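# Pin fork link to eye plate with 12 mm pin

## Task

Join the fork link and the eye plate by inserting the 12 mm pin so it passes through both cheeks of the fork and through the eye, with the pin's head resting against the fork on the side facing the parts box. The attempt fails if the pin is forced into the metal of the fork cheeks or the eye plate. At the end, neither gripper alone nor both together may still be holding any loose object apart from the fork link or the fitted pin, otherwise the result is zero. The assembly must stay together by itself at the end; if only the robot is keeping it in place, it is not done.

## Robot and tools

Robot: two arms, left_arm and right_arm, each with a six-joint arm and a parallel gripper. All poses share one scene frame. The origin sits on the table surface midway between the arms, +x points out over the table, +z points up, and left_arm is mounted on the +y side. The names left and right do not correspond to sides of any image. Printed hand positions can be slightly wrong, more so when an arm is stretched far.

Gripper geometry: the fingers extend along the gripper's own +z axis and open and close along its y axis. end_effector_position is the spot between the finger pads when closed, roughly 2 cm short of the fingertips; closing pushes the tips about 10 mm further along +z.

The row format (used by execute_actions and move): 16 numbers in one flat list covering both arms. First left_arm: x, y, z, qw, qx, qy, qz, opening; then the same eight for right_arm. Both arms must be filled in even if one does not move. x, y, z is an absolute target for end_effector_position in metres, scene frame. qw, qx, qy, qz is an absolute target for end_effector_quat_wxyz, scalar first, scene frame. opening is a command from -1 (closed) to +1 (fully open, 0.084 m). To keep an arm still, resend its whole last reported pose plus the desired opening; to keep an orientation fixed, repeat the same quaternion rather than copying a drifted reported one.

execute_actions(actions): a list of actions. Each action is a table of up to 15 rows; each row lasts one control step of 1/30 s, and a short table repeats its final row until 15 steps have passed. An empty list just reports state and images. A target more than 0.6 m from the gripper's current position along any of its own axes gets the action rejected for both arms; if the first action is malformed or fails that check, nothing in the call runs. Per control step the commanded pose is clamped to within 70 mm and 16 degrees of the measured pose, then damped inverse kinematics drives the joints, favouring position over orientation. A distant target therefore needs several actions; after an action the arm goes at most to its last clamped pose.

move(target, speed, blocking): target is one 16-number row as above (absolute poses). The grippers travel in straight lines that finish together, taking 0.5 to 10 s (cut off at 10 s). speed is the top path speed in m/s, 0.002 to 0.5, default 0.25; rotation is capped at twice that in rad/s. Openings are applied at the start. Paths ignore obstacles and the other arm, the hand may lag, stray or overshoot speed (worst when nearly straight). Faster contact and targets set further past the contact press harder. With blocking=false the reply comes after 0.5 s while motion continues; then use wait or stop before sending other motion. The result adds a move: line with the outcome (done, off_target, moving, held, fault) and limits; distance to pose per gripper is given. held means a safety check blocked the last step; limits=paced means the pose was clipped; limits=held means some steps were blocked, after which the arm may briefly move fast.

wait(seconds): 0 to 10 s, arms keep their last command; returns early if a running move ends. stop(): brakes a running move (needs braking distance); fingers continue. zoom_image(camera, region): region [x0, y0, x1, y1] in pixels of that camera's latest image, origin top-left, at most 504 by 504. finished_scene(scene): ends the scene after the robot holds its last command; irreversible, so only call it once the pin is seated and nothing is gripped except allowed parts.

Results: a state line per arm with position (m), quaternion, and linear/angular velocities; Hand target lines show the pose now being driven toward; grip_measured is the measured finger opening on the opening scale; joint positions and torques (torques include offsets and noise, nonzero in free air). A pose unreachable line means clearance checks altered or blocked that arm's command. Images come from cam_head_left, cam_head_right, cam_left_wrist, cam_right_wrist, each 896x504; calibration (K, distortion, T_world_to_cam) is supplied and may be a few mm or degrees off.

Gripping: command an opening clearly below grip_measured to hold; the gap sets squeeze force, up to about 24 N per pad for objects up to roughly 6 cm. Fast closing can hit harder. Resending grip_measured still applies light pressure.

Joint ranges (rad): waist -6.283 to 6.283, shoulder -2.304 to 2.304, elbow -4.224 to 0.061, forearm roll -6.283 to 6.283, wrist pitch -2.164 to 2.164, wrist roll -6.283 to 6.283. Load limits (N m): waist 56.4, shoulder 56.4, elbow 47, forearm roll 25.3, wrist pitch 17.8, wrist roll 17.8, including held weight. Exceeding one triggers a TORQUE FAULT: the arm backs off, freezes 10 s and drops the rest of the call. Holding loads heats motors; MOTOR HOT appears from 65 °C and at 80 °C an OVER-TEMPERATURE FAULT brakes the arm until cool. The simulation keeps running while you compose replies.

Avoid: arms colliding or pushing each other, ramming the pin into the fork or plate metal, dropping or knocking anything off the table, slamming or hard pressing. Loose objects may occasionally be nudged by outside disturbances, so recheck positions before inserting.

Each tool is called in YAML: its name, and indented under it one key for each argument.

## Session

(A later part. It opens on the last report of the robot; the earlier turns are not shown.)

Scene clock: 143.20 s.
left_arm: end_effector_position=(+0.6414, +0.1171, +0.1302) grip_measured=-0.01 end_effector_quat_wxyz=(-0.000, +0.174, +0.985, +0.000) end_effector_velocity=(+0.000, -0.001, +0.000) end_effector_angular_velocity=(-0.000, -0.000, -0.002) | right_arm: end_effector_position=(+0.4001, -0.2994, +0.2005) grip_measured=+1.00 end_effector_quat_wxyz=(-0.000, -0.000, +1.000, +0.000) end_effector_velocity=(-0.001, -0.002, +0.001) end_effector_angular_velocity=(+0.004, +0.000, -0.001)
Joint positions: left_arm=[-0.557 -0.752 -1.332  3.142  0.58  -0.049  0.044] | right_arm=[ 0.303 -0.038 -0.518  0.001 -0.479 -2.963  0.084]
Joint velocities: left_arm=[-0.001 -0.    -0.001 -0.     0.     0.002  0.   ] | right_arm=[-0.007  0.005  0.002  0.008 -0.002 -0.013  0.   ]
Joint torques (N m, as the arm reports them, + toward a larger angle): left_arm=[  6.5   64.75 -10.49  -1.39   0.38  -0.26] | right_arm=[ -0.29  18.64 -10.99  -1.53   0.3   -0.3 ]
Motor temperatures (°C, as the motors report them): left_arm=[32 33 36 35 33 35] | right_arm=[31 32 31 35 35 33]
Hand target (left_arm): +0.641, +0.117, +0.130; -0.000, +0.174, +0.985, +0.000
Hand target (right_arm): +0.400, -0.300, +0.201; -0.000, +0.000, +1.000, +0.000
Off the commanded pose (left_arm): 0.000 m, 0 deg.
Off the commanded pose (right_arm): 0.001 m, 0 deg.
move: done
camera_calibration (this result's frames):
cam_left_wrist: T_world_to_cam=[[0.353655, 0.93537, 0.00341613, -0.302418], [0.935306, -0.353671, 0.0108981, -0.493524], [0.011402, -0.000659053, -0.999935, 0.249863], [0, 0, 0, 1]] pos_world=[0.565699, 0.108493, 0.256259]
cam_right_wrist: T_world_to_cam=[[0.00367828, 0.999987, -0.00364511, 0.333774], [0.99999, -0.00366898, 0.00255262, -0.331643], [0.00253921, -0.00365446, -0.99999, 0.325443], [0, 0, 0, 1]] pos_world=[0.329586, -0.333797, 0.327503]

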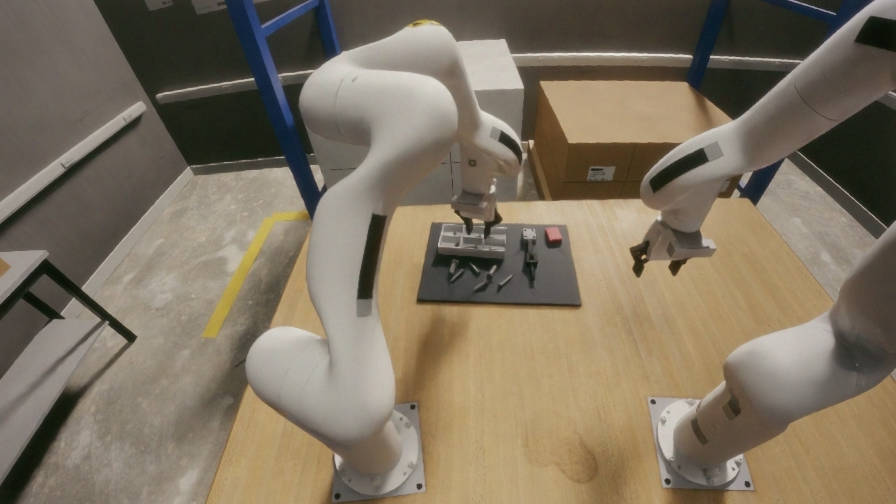

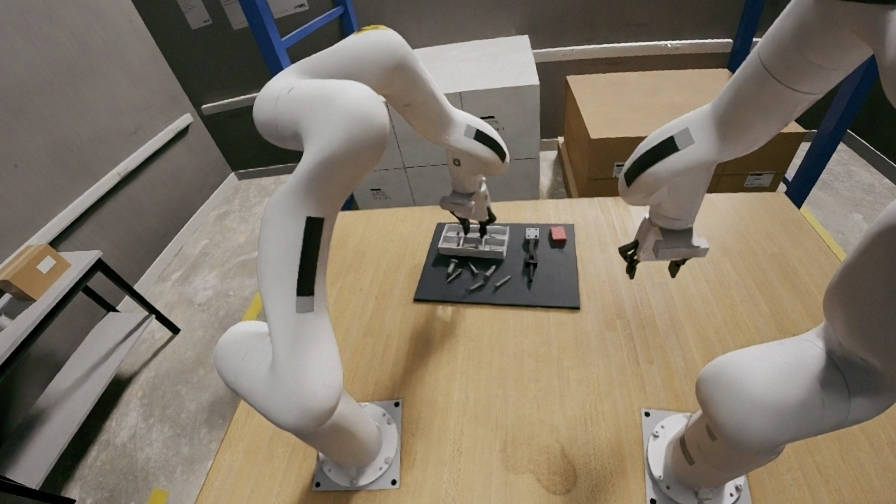

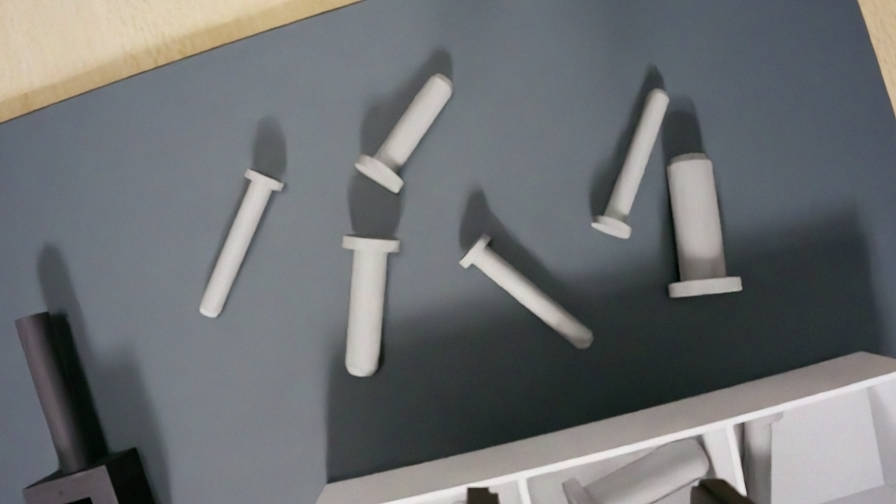

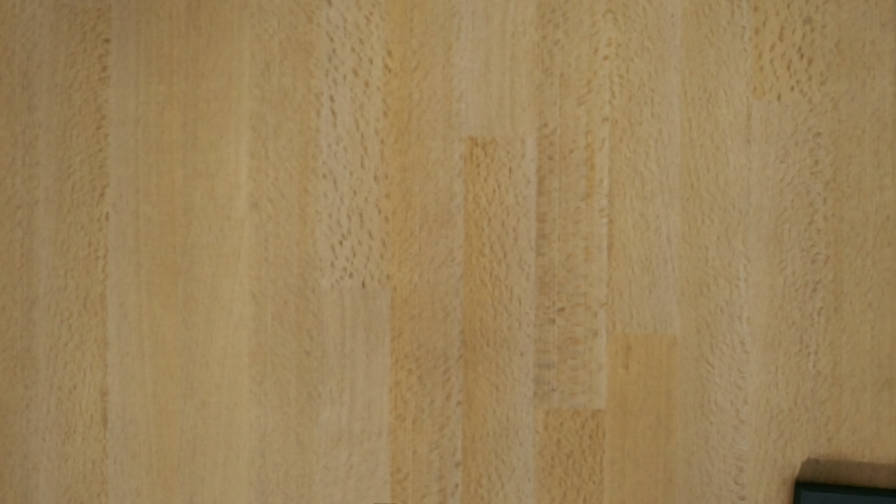

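move:
  target: [0.5686,0.0777,0.09,0,0.208,0.978,0,-0.2,0.4,-0.3,0.2,0,0,1,0,1]
  speed: 0.2

move:
  target: [0.5686,0.0777,0.035,0,0.208,0.978,0,-0.2,0.4,-0.3,0.2,0,0,1,0,1]
  speed: 0.06

move:
  target: [0.5686,0.0777,0.035,0,0.208,0.978,0,-1,0.4,-0.3,0.2,0,0,1,0,1]

move:
  target: [0.5686,0.0777,0.09,0,0.208,0.978,0,-1,0.4,-0.3,0.2,0,0,1,0,1]
  speed: 0.1

Scene clock: 145.93 s.
left_arm: end_effector_position=(+0.5690, +0.0777, +0.0901) grip_measured=-0.22 end_effector_quat_wxyz=(+0.000, +0.208, +0.978, +0.000) end_effector_velocity=(-0.002, -0.001, -0.001) end_effector_angular_velocity=(-0.000, -0.001, -0.002) | right_arm: end_effector_position=(+0.4000, -0.3000, +0.2000) grip_measured=+1.00 end_effector_quat_wxyz=(+0.000, -0.000, +1.000, +0.000) end_effector_velocity=(-0.000, -0.000, -0.000) end_effector_angular_velocity=(-0.000, +0.001, +0.001)
Joint positions: left_arm=[-0.669 -0.728 -1.17   3.142  0.443 -0.091  0.035] | right_arm=[ 0.302 -0.039 -0.517  0.    -0.478 -2.963  0.084]
Joint velocities: left_arm=[-0.004 -0.     0.003  0.001 -0.005 -0.003 -0.   ] | right_arm=[ 0.    -0.     0.001 -0.    -0.    -0.001  0.   ]
Joint torques (N m, as the arm reports them, + toward a larger angle): left_arm=[ 6.89 61.7  -8.97 -1.73  0.38 -0.23] | right_arm=[ -1.03  15.83 -12.58  -1.01   0.38   0.03]
Motor temperatures (°C, as the motors report them): left_arm=[32 33 36 35 33 35] | right_arm=[31 32 31 35 35 33]
Hand target (left_arm): +0.569, +0.078, +0.090; -0.000, +0.208, +0.978, +0.000
Hand target (right_arm): +0.400, -0.300, +0.200; +0.000, -0.000, +1.000, +0.000
Off the commanded pose (left_arm): 0.000 m, 0 deg.
Off the commanded pose (right_arm): 0.000 m, 0 deg.
move: done
camera_calibration (this result's frames):
cam_left_wrist: T_world_to_cam=[[0.417583, 0.908632, 0.00347961, -0.274154], [0.908567, -0.417595, 0.011014, -0.41918], [0.0114607, -0.00143779, -0.999933, 0.210588], [0, 0, 0, 1]] pos_world=[0.492921, 0.0743603, 0.216144]
cam_right_wrist: T_world_to_cam=[[0.00370067, 0.999984, -0.00419923, 0.334456], [0.99999, -0.00368984, 0.00258339, -0.331604], [0.00256786, -0.00420875, -0.999988, 0.324802], [0, 0, 0, 1]] pos_world=[0.329528, -0.334307, 0.327059]

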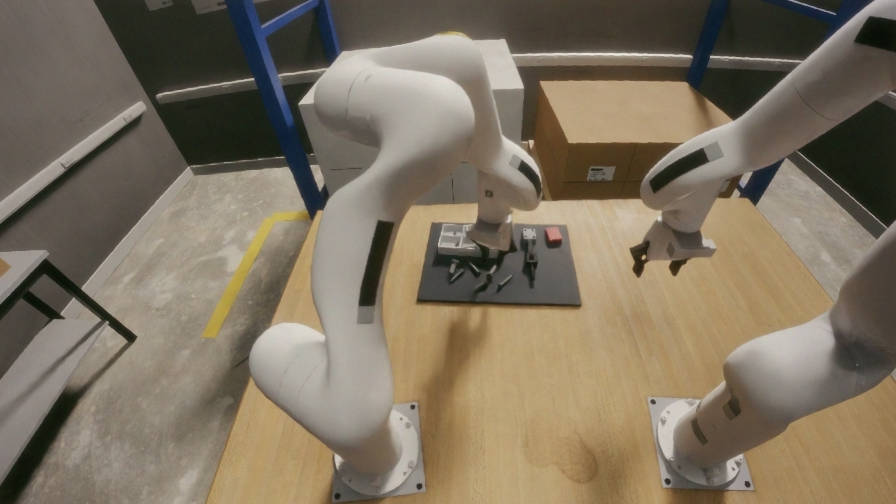

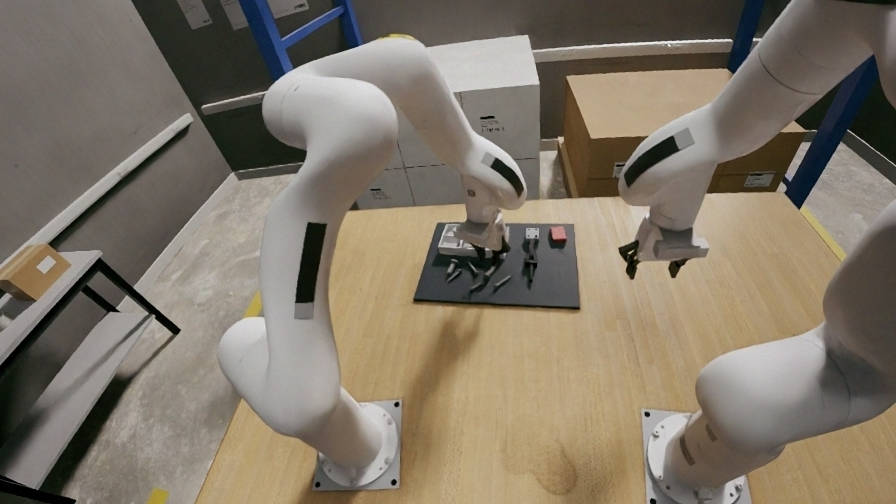

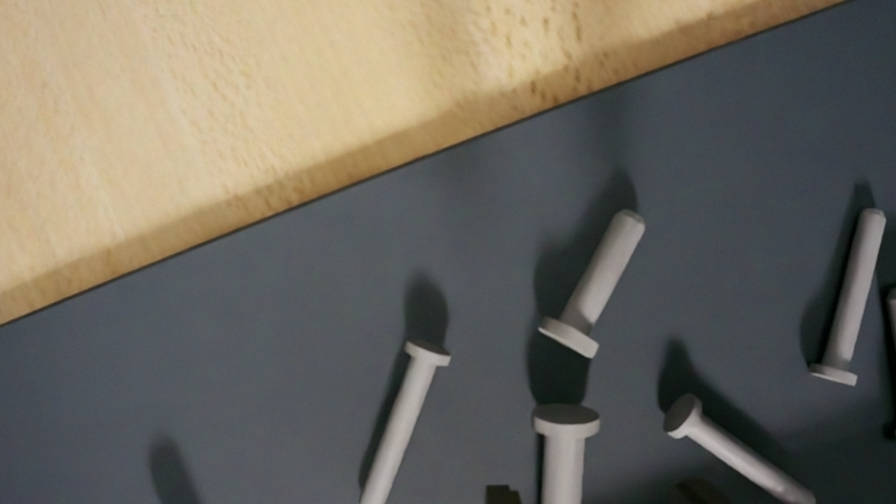

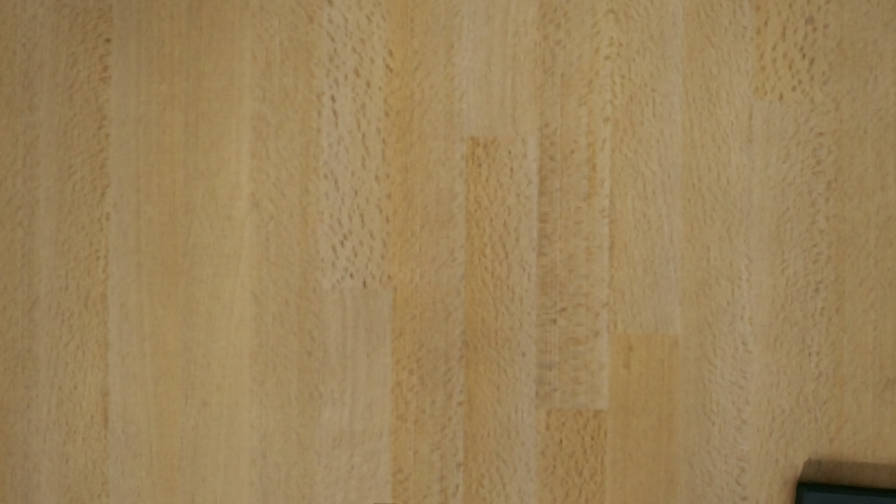

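Scene clock: 147.27 s.
left_arm: end_effector_position=(+0.5688, +0.0777, +0.0353) grip_measured=-0.22 end_effector_quat_wxyz=(+0.000, +0.208, +0.978, +0.000) end_effector_velocity=(+0.000, -0.001, -0.001) end_effector_angular_velocity=(-0.001, -0.001, -0.000) | right_arm: end_effector_position=(+0.4000, -0.3000, +0.2000) grip_measured=+1.00 end_effector_quat_wxyz=(-0.000, -0.000, +1.000, -0.000) end_effector_velocity=(+0.001, +0.000, +0.000) end_effector_angular_velocity=(-0.000, -0.001, +0.001)
Joint positions: left_arm=[-0.669 -0.831 -1.187  3.142  0.356 -0.092  0.035] | right_arm=[ 0.302 -0.039 -0.517  0.    -0.478 -2.963  0.084]
Joint velocities: left_arm=[-0.    -0.002 -0.001 -0.    -0.002  0.    -0.   ] | right_arm=[ 0.001  0.    -0.001 -0.001 -0.    -0.    -0.   ]
Joint torques (N m, as the arm reports them, + toward a larger angle): left_arm=[ 6.28 63.59 -8.12 -1.34  0.35 -0.23] | right_arm=[  0.05  14.61 -12.57  -0.58   0.11  -0.14]
Motor temperatures (°C, as the motors report them): left_arm=[32 33 36 35 33 35] | right_arm=[31 32 31 35 35 33]
Hand target (left_arm): +0.569, +0.078, +0.035; +0.000, +0.208, +0.978, +0.000
Hand target (right_arm): +0.400, -0.300, +0.200; +0.000, -0.000, +1.000, +0.000
Off the commanded pose (left_arm): 0.000 m, 0 deg.
Off the commanded pose (right_arm): 0.000 m, 0 deg.
move: done
camera_calibration (this result's frames):
cam_left_wrist: T_world_to_cam=[[0.41791, 0.908482, 0.00353463, -0.273965], [0.908414, -0.417922, 0.0111557, -0.418267], [0.011612, -0.00145119, -0.999932, 0.155685], [0, 0, 0, 1]] pos_world=[0.492645, 0.0743151, 0.161309]
cam_right_wrist: T_world_to_cam=[[0.00370078, 0.999984, -0.00420589, 0.334459], [0.99999, -0.00368995, 0.00257924, -0.331604], [0.00256368, -0.00421539, -0.999988, 0.324799], [0, 0, 0, 1]] pos_world=[0.329531, -0.334308, 0.327057]

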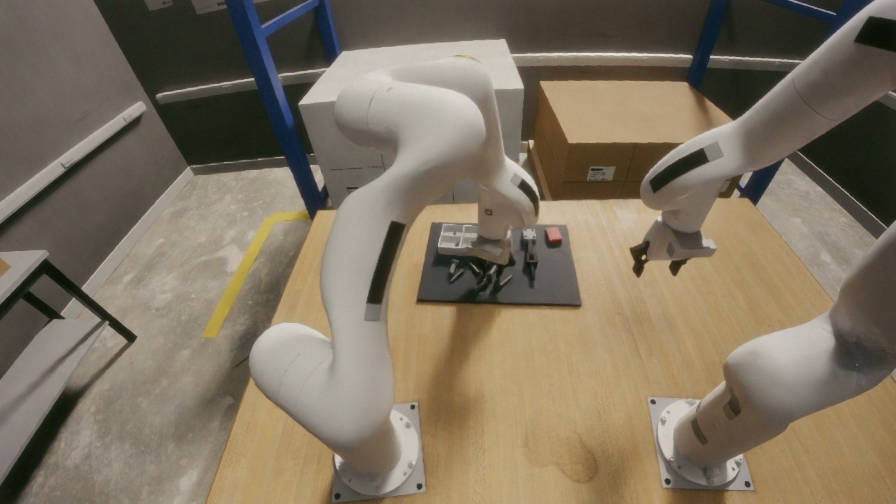

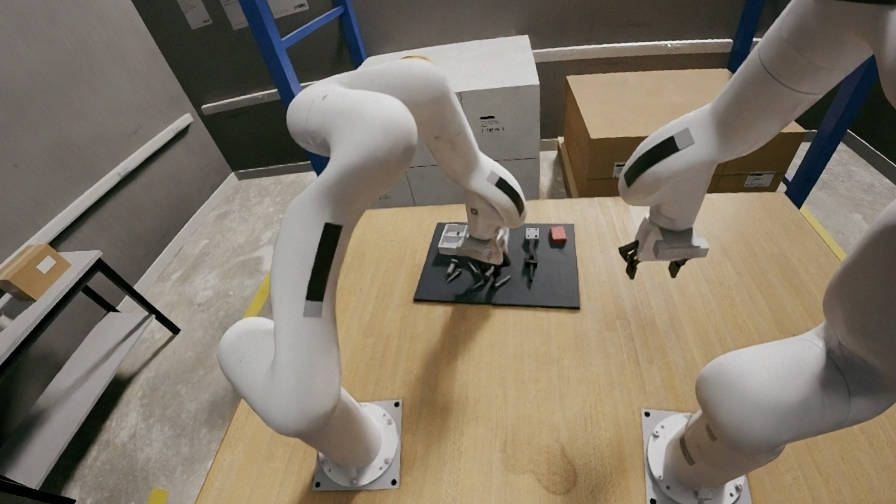

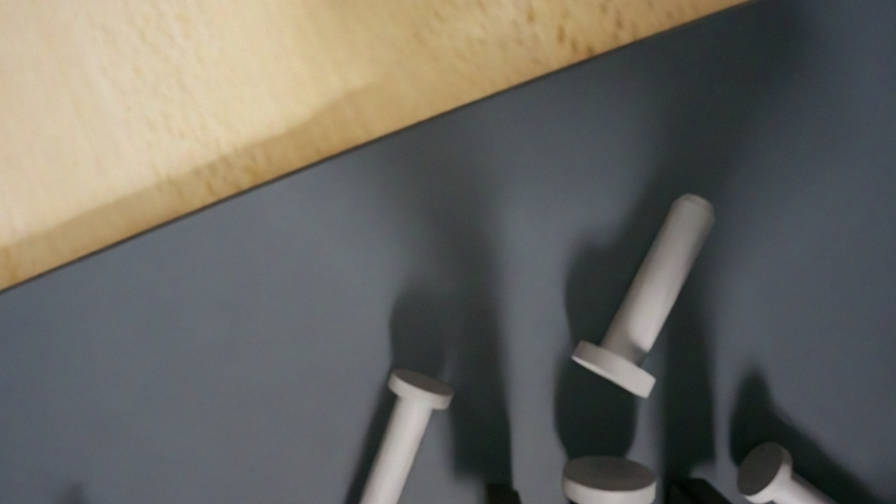

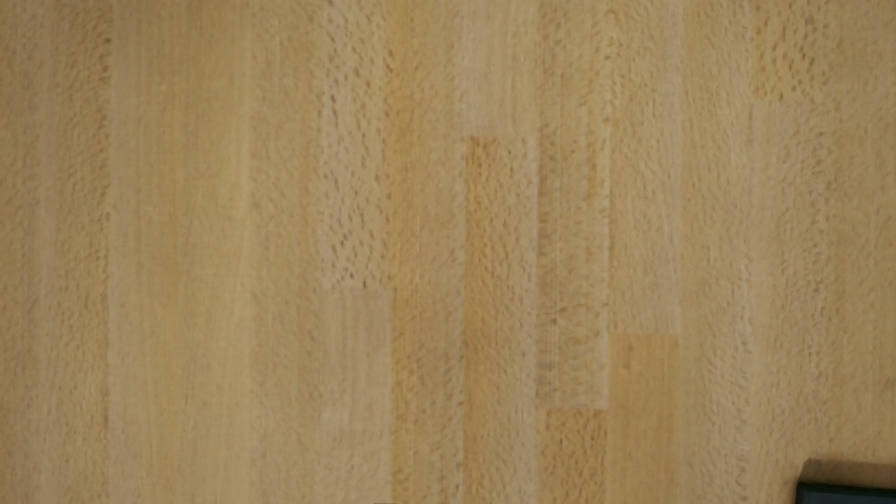

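Scene clock: 147.97 s.
left_arm: end_effector_position=(+0.5686, +0.0777, +0.0350) grip_measured=-0.74 end_effector_quat_wxyz=(+0.000, +0.208, +0.978, -0.000) end_effector_velocity=(-0.000, +0.000, -0.000) end_effector_angular_velocity=(+0.001, +0.001, +0.000) | right_arm: end_effector_position=(+0.4000, -0.3000, +0.2000) grip_measured=+1.00 end_effector_quat_wxyz=(+0.000, -0.000, +1.000, -0.000) end_effector_velocity=(+0.001, +0.000, +0.000) end_effector_angular_velocity=(-0.000, -0.001, +0.001)
Joint positions: left_arm=[-0.669 -0.832 -1.187  3.142  0.355 -0.091  0.011] | right_arm=[ 0.302 -0.039 -0.517  0.    -0.478 -2.963  0.084]
Joint velocities: left_arm=[-0.    -0.001  0.    -0.     0.001  0.    -0.   ] | right_arm=[ 0.001 -0.    -0.001 -0.001 -0.     0.001  0.   ]
Joint torques (N m, as the arm reports them, + toward a larger angle): left_arm=[ 5.86 64.23 -7.66 -1.41  0.38 -0.3 ] | right_arm=[ -2.35  16.2  -12.84  -0.68   0.44  -0.3 ]
Motor temperatures (°C, as the motors report them): left_arm=[32 33 36 35 33 35] | right_arm=[31 32 31 35 35 33]
Hand target (left_arm): +0.569, +0.078, +0.035; +0.000, +0.208, +0.978, +0.000
Hand target (right_arm): +0.400, -0.300, +0.200; -0.000, -0.000, +1.000, +0.000
Off the commanded pose (left_arm): 0.000 m, 0 deg.
Off the commanded pose (right_arm): 0.000 m, 0 deg.
move: done
camera_calibration (this result's frames):
cam_left_wrist: T_world_to_cam=[[0.417982, 0.908449, 0.00336156, -0.273964], [0.908383, -0.417993, 0.0110719, -0.418131], [0.0114634, -0.00157428, -0.999933, 0.15553], [0, 0, 0, 1]] pos_world=[0.492552, 0.0743516, 0.16107]
cam_right_wrist: T_world_to_cam=[[0.00370042, 0.999984, -0.0042059, 0.334459], [0.99999, -0.00368959, 0.00257943, -0.331604], [0.00256387, -0.0042154, -0.999988, 0.324799], [0, 0, 0, 1]] pos_world=[0.329531, -0.334308, 0.327057]

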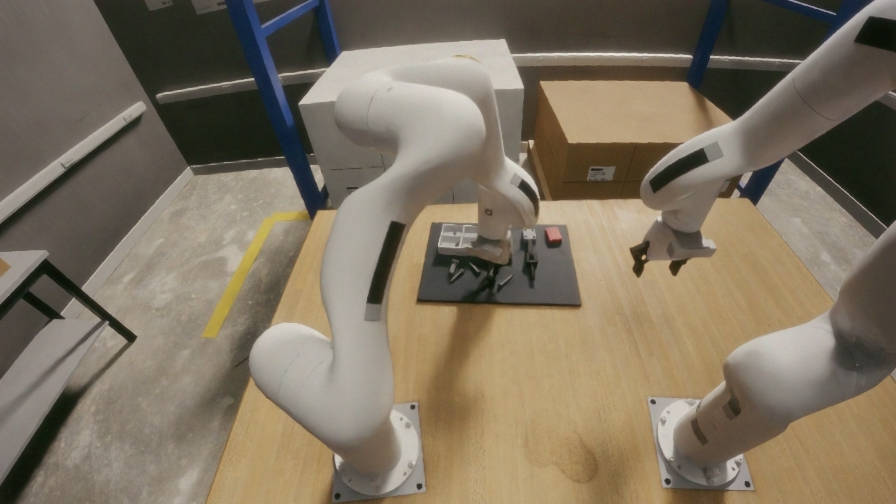

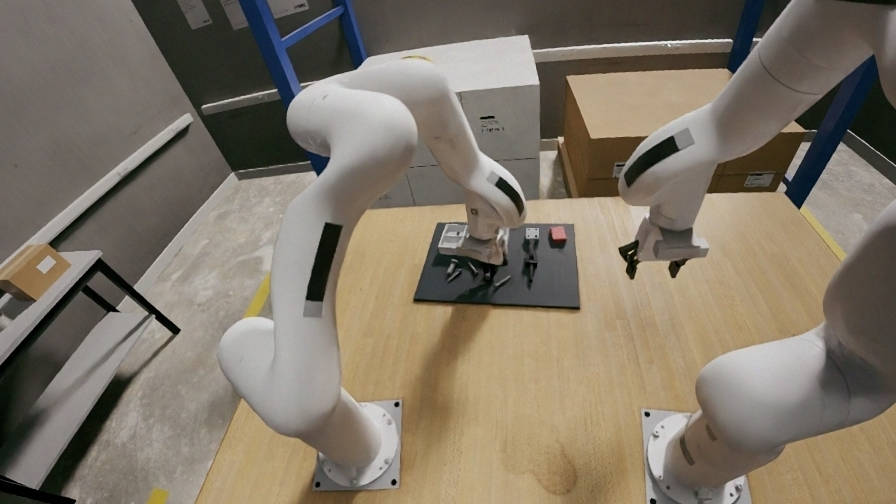

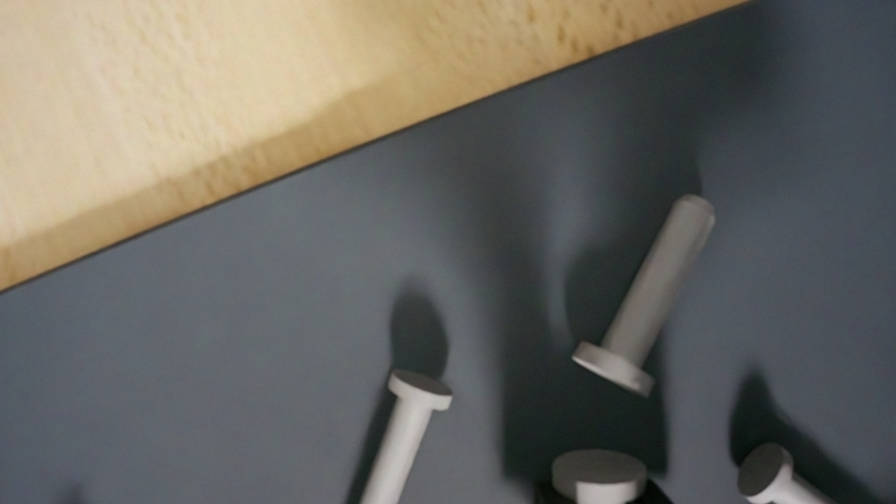

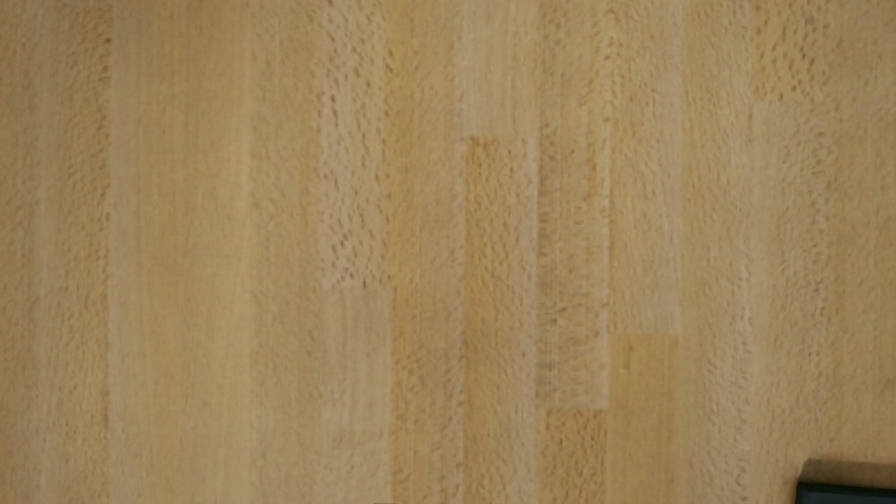

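Scene clock: 148.97 s.
left_arm: end_effector_position=(+0.5684, +0.0778, +0.0896) grip_measured=-0.74 end_effector_quat_wxyz=(-0.000, +0.208, +0.978, -0.000) end_effector_velocity=(+0.001, +0.000, +0.003) end_effector_angular_velocity=(-0.001, -0.001, +0.000) | right_arm: end_effector_position=(+0.4000, -0.3000, +0.2000) grip_measured=+1.00 end_effector_quat_wxyz=(+0.000, -0.000, +1.000, +0.000) end_effector_velocity=(-0.000, +0.000, -0.000) end_effector_angular_velocity=(+0.000, +0.000, -0.000)
Joint positions: left_arm=[-0.669 -0.728 -1.169  3.141  0.442 -0.09   0.011] | right_arm=[ 0.302 -0.039 -0.517  0.    -0.478 -2.963  0.084]
Joint velocities: left_arm=[ 0.001  0.005  0.     0.     0.003 -0.     0.   ] | right_arm=[ 0.001 -0.    -0.     0.001  0.     0.     0.   ]
Joint torques (N m, as the arm reports them, + toward a larger angle): left_arm=[ 6.35 61.74 -9.37 -1.67  0.32 -0.26] | right_arm=[  1.11  14.9  -12.29  -1.78   0.19  -0.19]
Motor temperatures (°C, as the motors report them): left_arm=[32 33 36 35 33 35] | right_arm=[31 32 31 35 35 33]
Hand target (left_arm): +0.569, +0.078, +0.090; -0.000, +0.208, +0.978, -0.000
Hand target (right_arm): +0.400, -0.300, +0.200; +0.000, +0.000, +1.000, -0.000
Off the commanded pose (left_arm): 0.000 m, 0 deg.
Off the commanded pose (right_arm): 0.000 m, 0 deg.
move: done
camera_calibration (this result's frames):
cam_left_wrist: T_world_to_cam=[[0.418062, 0.908413, 0.00320071, -0.274144], [0.908352, -0.418072, 0.0106461, -0.418426], [0.0110092, -0.00154335, -0.999938, 0.210384], [0, 0, 0, 1]] pos_world=[0.492371, 0.0744289, 0.215703]
cam_right_wrist: T_world_to_cam=[[0.00370063, 0.999984, -0.00420587, 0.334459], [0.99999, -0.00368981, 0.00257941, -0.331605], [0.00256385, -0.00421537, -0.999988, 0.324799], [0, 0, 0, 1]] pos_world=[0.329531, -0.334308, 0.327057]

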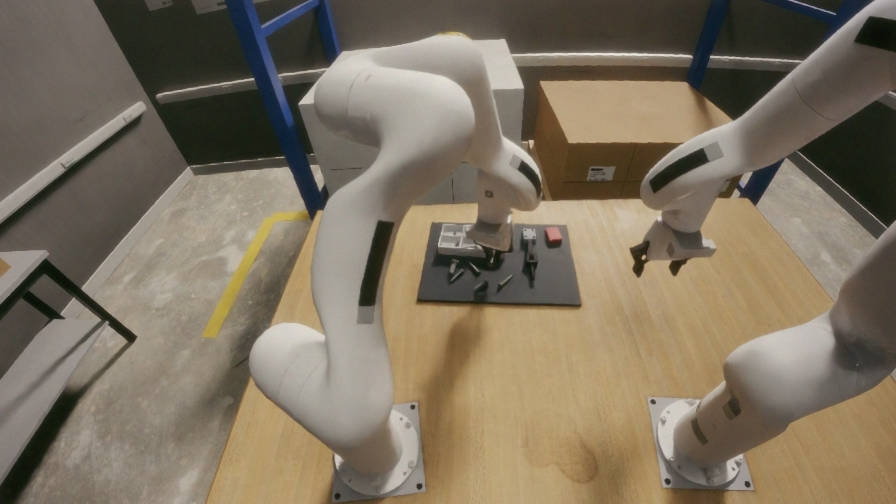

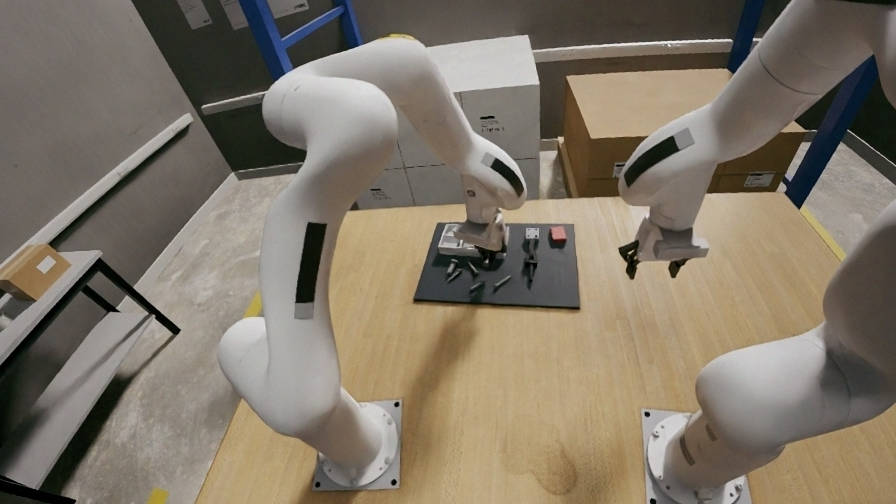

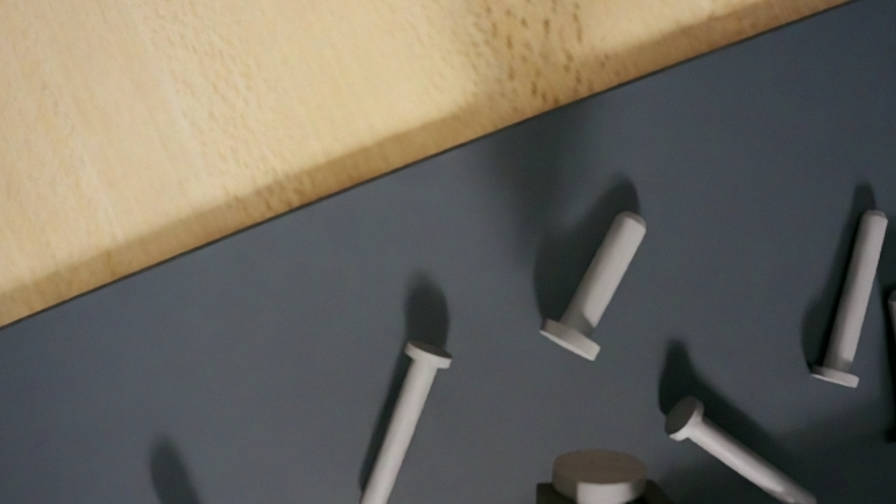

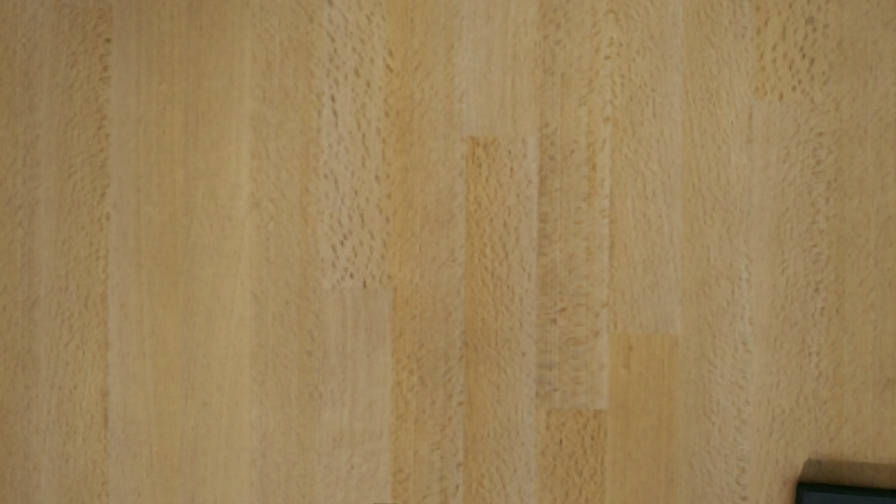

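move:
  target: [0.62,0.045,0.09,0.0318,0.729,0.683,-0.0298,-1,0.69,-0.11,0.11,0,0,0.866,0.5,1]
  speed: 0.2

move:
  target: [0.622,0.022,0.042,0.0318,0.729,0.683,-0.0298,-1,0.69,-0.11,0.11,0,0,0.866,0.5,1]
  speed: 0.04

Scene clock: 157.60 s.
left_arm: end_effector_position=(+0.6201, +0.0451, +0.0901) grip_measured=-0.74 end_effector_quat_wxyz=(+0.032, +0.729, +0.683, -0.030) end_effector_velocity=(-0.000, -0.001, -0.000) end_effector_angular_velocity=(-0.002, +0.002, -0.006) | right_arm: end_effector_position=(+0.6898, -0.1105, +0.1089) grip_measured=+1.00 end_effector_quat_wxyz=(-0.002, +0.001, +0.867, +0.499) end_effector_velocity=(+0.001, +0.002, -0.001) end_effector_angular_velocity=(+0.004, +0.001, +0.003)
Joint positions: left_arm=[-0.645 -0.824 -1.343  2.976  0.485  1.295  0.011] | right_arm=[ 0.186 -1.014 -1.4    1.409 -1.065 -4.265  0.084]
Joint velocities: left_arm=[-0.    -0.001 -0.001 -0.006  0.001  0.011 -0.   ] | right_arm=[ 0.002 -0.006 -0.007  0.    -0.004  0.001  0.   ]
Joint torques (N m, as the arm reports them, + toward a larger angle): left_arm=[ 6.28 68.17 -9.89 -1.6   0.41 -0.1 ] | right_arm=[  0.13  46.59 -10.93  -1.35  -0.66  -0.14]
Motor temperatures (°C, as the motors report them): left_arm=[32 33 36 35 33 35] | right_arm=[31 32 31 35 35 33]
Hand target (left_arm): +0.620, +0.045, +0.090; +0.032, +0.729, +0.683, -0.030
Hand target (right_arm): +0.690, -0.110, +0.109; -0.002, +0.001, +0.867, +0.499
Off the commanded pose (left_arm): 0.000 m, 0 deg.
Off the commanded pose (right_arm): 0.001 m, 0 deg.
move: done
camera_calibration (this result's frames):
cam_left_wrist: T_world_to_cam=[[0.99704, -0.0762487, 0.00990302, -0.581351], [-0.0768521, -0.992256, 0.0975793, 0.149946], [0.00238603, -0.0980515, -0.995178, 0.219512], [0, 0, 0, 1]] pos_world=[0.59063, 0.125981, 0.209579]
cam_right_wrist: T_world_to_cam=[[0.00675236, 0.505812, 0.862617, -0.00759105], [0.999977, -0.00392328, -0.00552709, -0.619594], [0.000588623, 0.862635, -0.505827, 0.277081], [0, 0, 0, 1]] pos_world=[0.619468, -0.23761, 0.143278]

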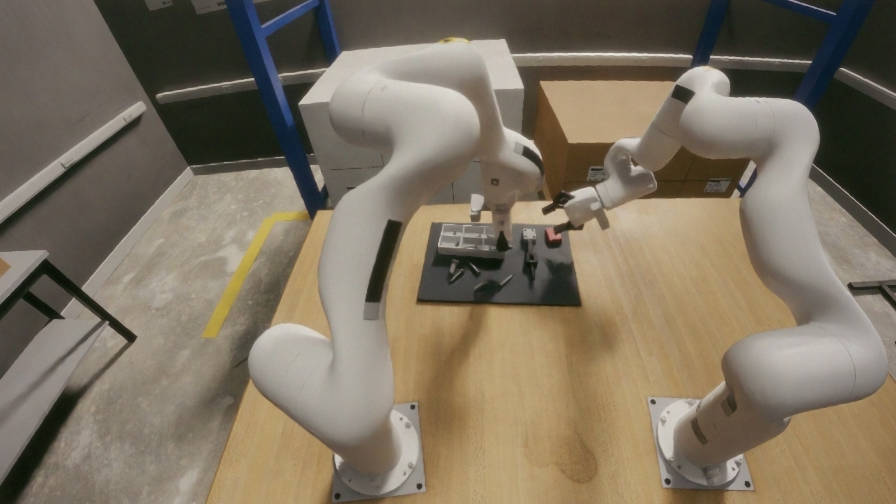

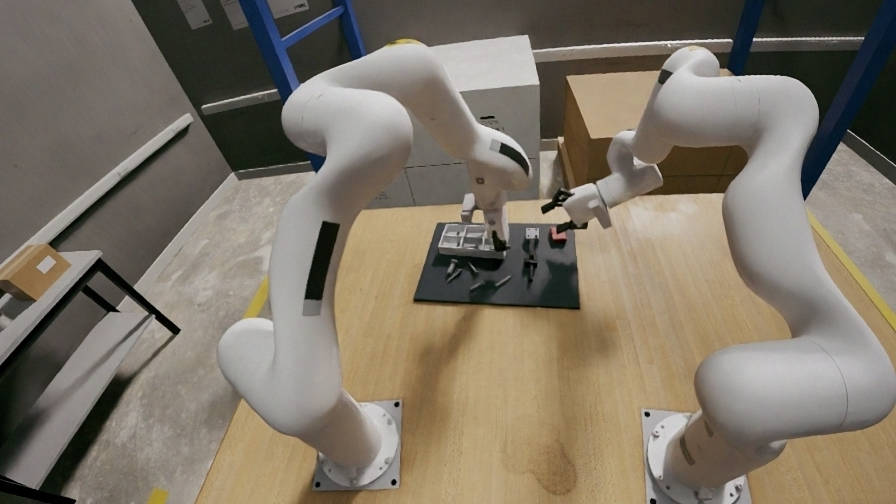

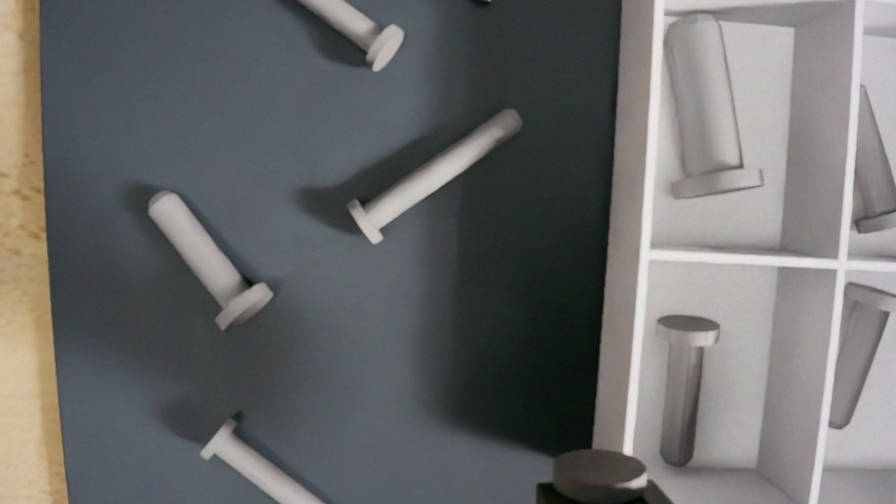

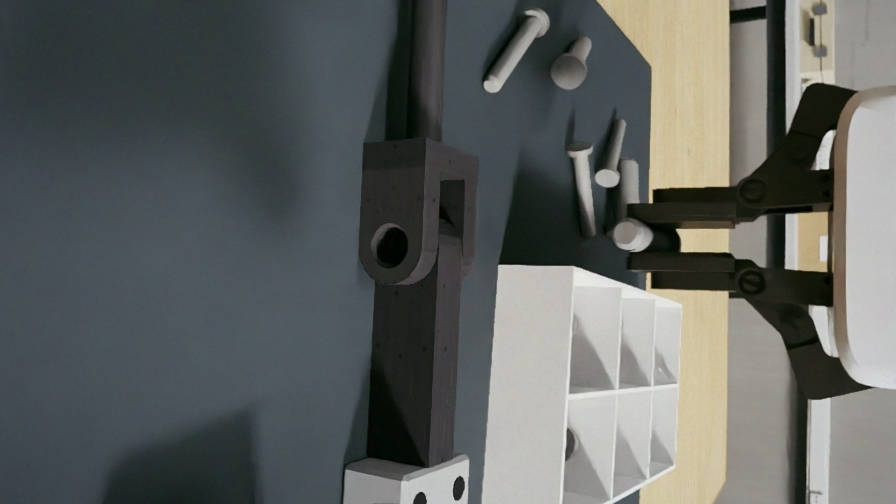

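Scene clock: 168.90 s.
left_arm: end_effector_position=(+0.6351, +0.0161, +0.0931) grip_measured=-0.74 end_effector_quat_wxyz=(+0.057, +0.730, +0.681, -0.023) end_effector_velocity=(+0.000, +0.001, -0.000) end_effector_angular_velocity=(+0.000, -0.000, +0.001) | right_arm: end_effector_position=(+0.6900, -0.1100, +0.1100) grip_measured=+1.00 end_effector_quat_wxyz=(-0.000, +0.000, +0.866, +0.500) end_effector_velocity=(-0.000, +0.000, +0.000) end_effector_angular_velocity=(-0.001, -0.001, +0.003)
Joint positions: left_arm=[-0.672 -0.848 -1.394  2.963  0.456  1.284  0.011] | right_arm=[ 0.186 -1.013 -1.398  1.413 -1.066 -4.269  0.084]
Joint velocities: left_arm=[ 0.001 -0.     0.     0.    -0.001  0.     0.   ] | right_arm=[ 0.001  0.     0.    -0.002 -0.    -0.001  0.   ]
Joint torques (N m, as the arm reports them, + toward a larger angle): left_arm=[  6.63  68.25 -10.02  -1.33   0.34  -0.31] | right_arm=[ -0.26  43.4  -12.96  -1.35  -0.66   0.03]
Motor temperatures (°C, as the motors report them): left_arm=[32 34 36 35 33 35] | right_arm=[31 32 31 35 35 33]
Hand target (left_arm): +0.635, +0.016, +0.093; +0.057, +0.730, +0.681, -0.023
Hand target (right_arm): +0.690, -0.110, +0.110; -0.000, +0.000, +0.866, +0.500
Off the commanded pose (left_arm): 0.053 m, 3 deg.
Off the commanded pose (right_arm): 0.000 m, 0 deg.
TORQUE FAULT: the external load on joint 2 (shoulder) of the left arm reached its load limit, and that arm stopped for 10 seconds. That time counts as 18 of the actions that you can send in this scene. A torque fault stops only its own arm. That arm's remaining commands of this call were not run. Joint 2 (shoulder) of that arm moved back by up to 3 degrees. That arm holds there, with its grip as last carried out, and accepts commands again: back off and push less far. That arm stops again, at the same cost, whenever a joint's load reaches its limit.
move: fault (left_arm)
camera_calibration (this result's frames):
cam_left_wrist: T_world_to_cam=[[0.995365, -0.077354, 0.0571382, -0.601794], [-0.0838667, -0.988966, 0.122115, 0.124193], [0.0470616, -0.126341, -0.99087, 0.1913], [0, 0, 0, 1]] pos_world=[0.600418, 0.100441, 0.208773]
cam_right_wrist: T_world_to_cam=[[0.00370786, 0.503611, 0.863923, -0.0070872], [0.99999, -0.00407451, -0.00191668, -0.620221], [0.0025548, 0.863921, -0.503621, 0.275758], [0, 0, 0, 1]] pos_world=[0.619536, -0.237191, 0.143811]

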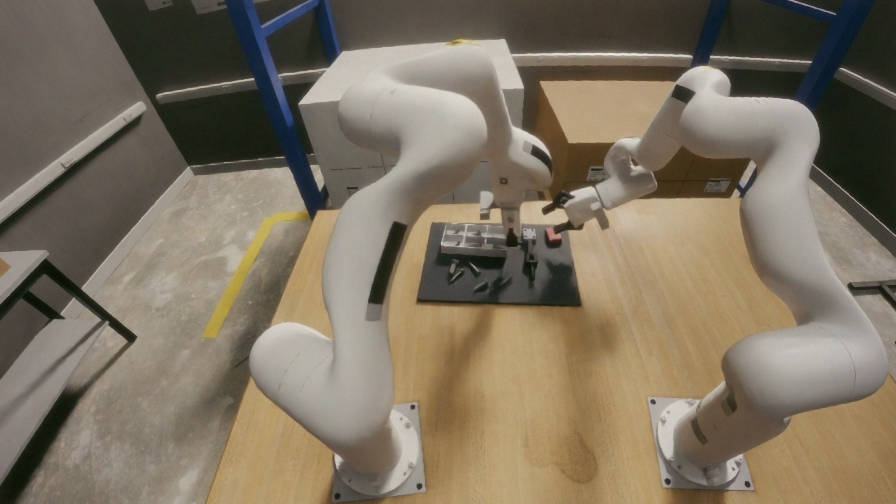

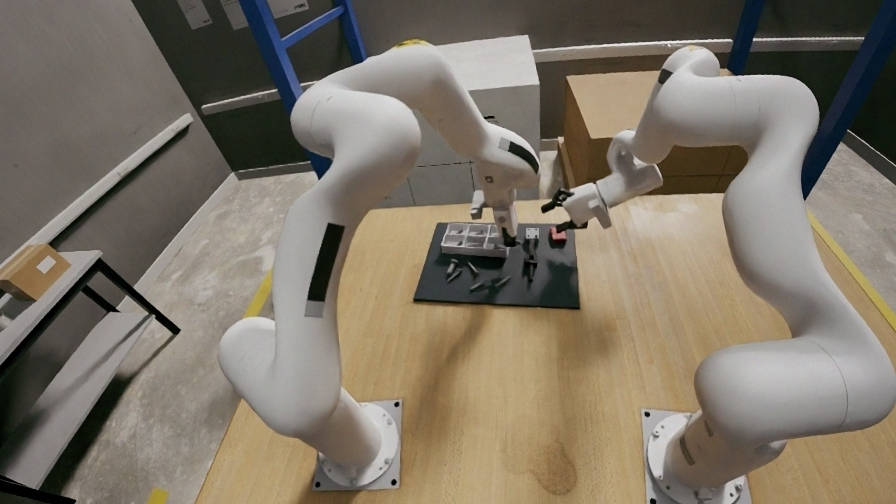

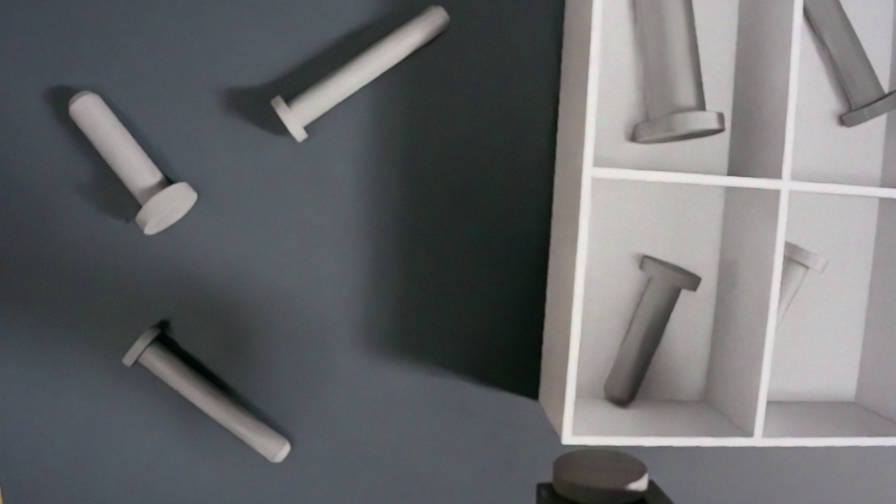

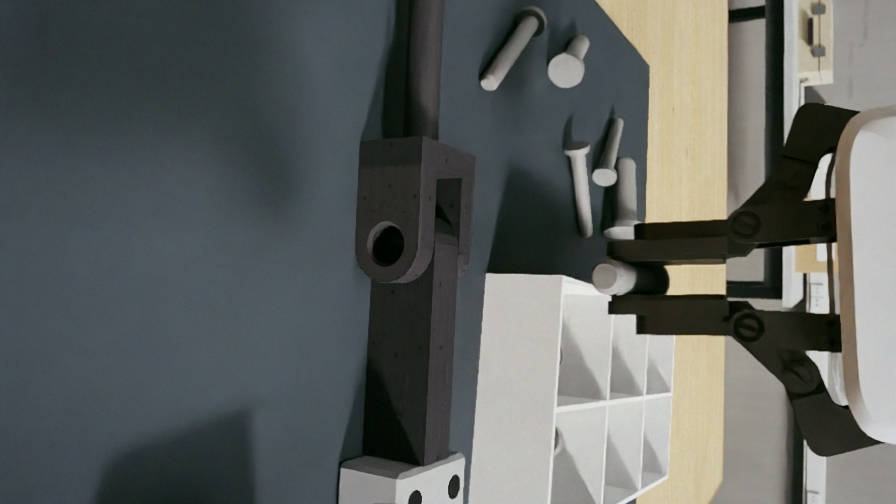

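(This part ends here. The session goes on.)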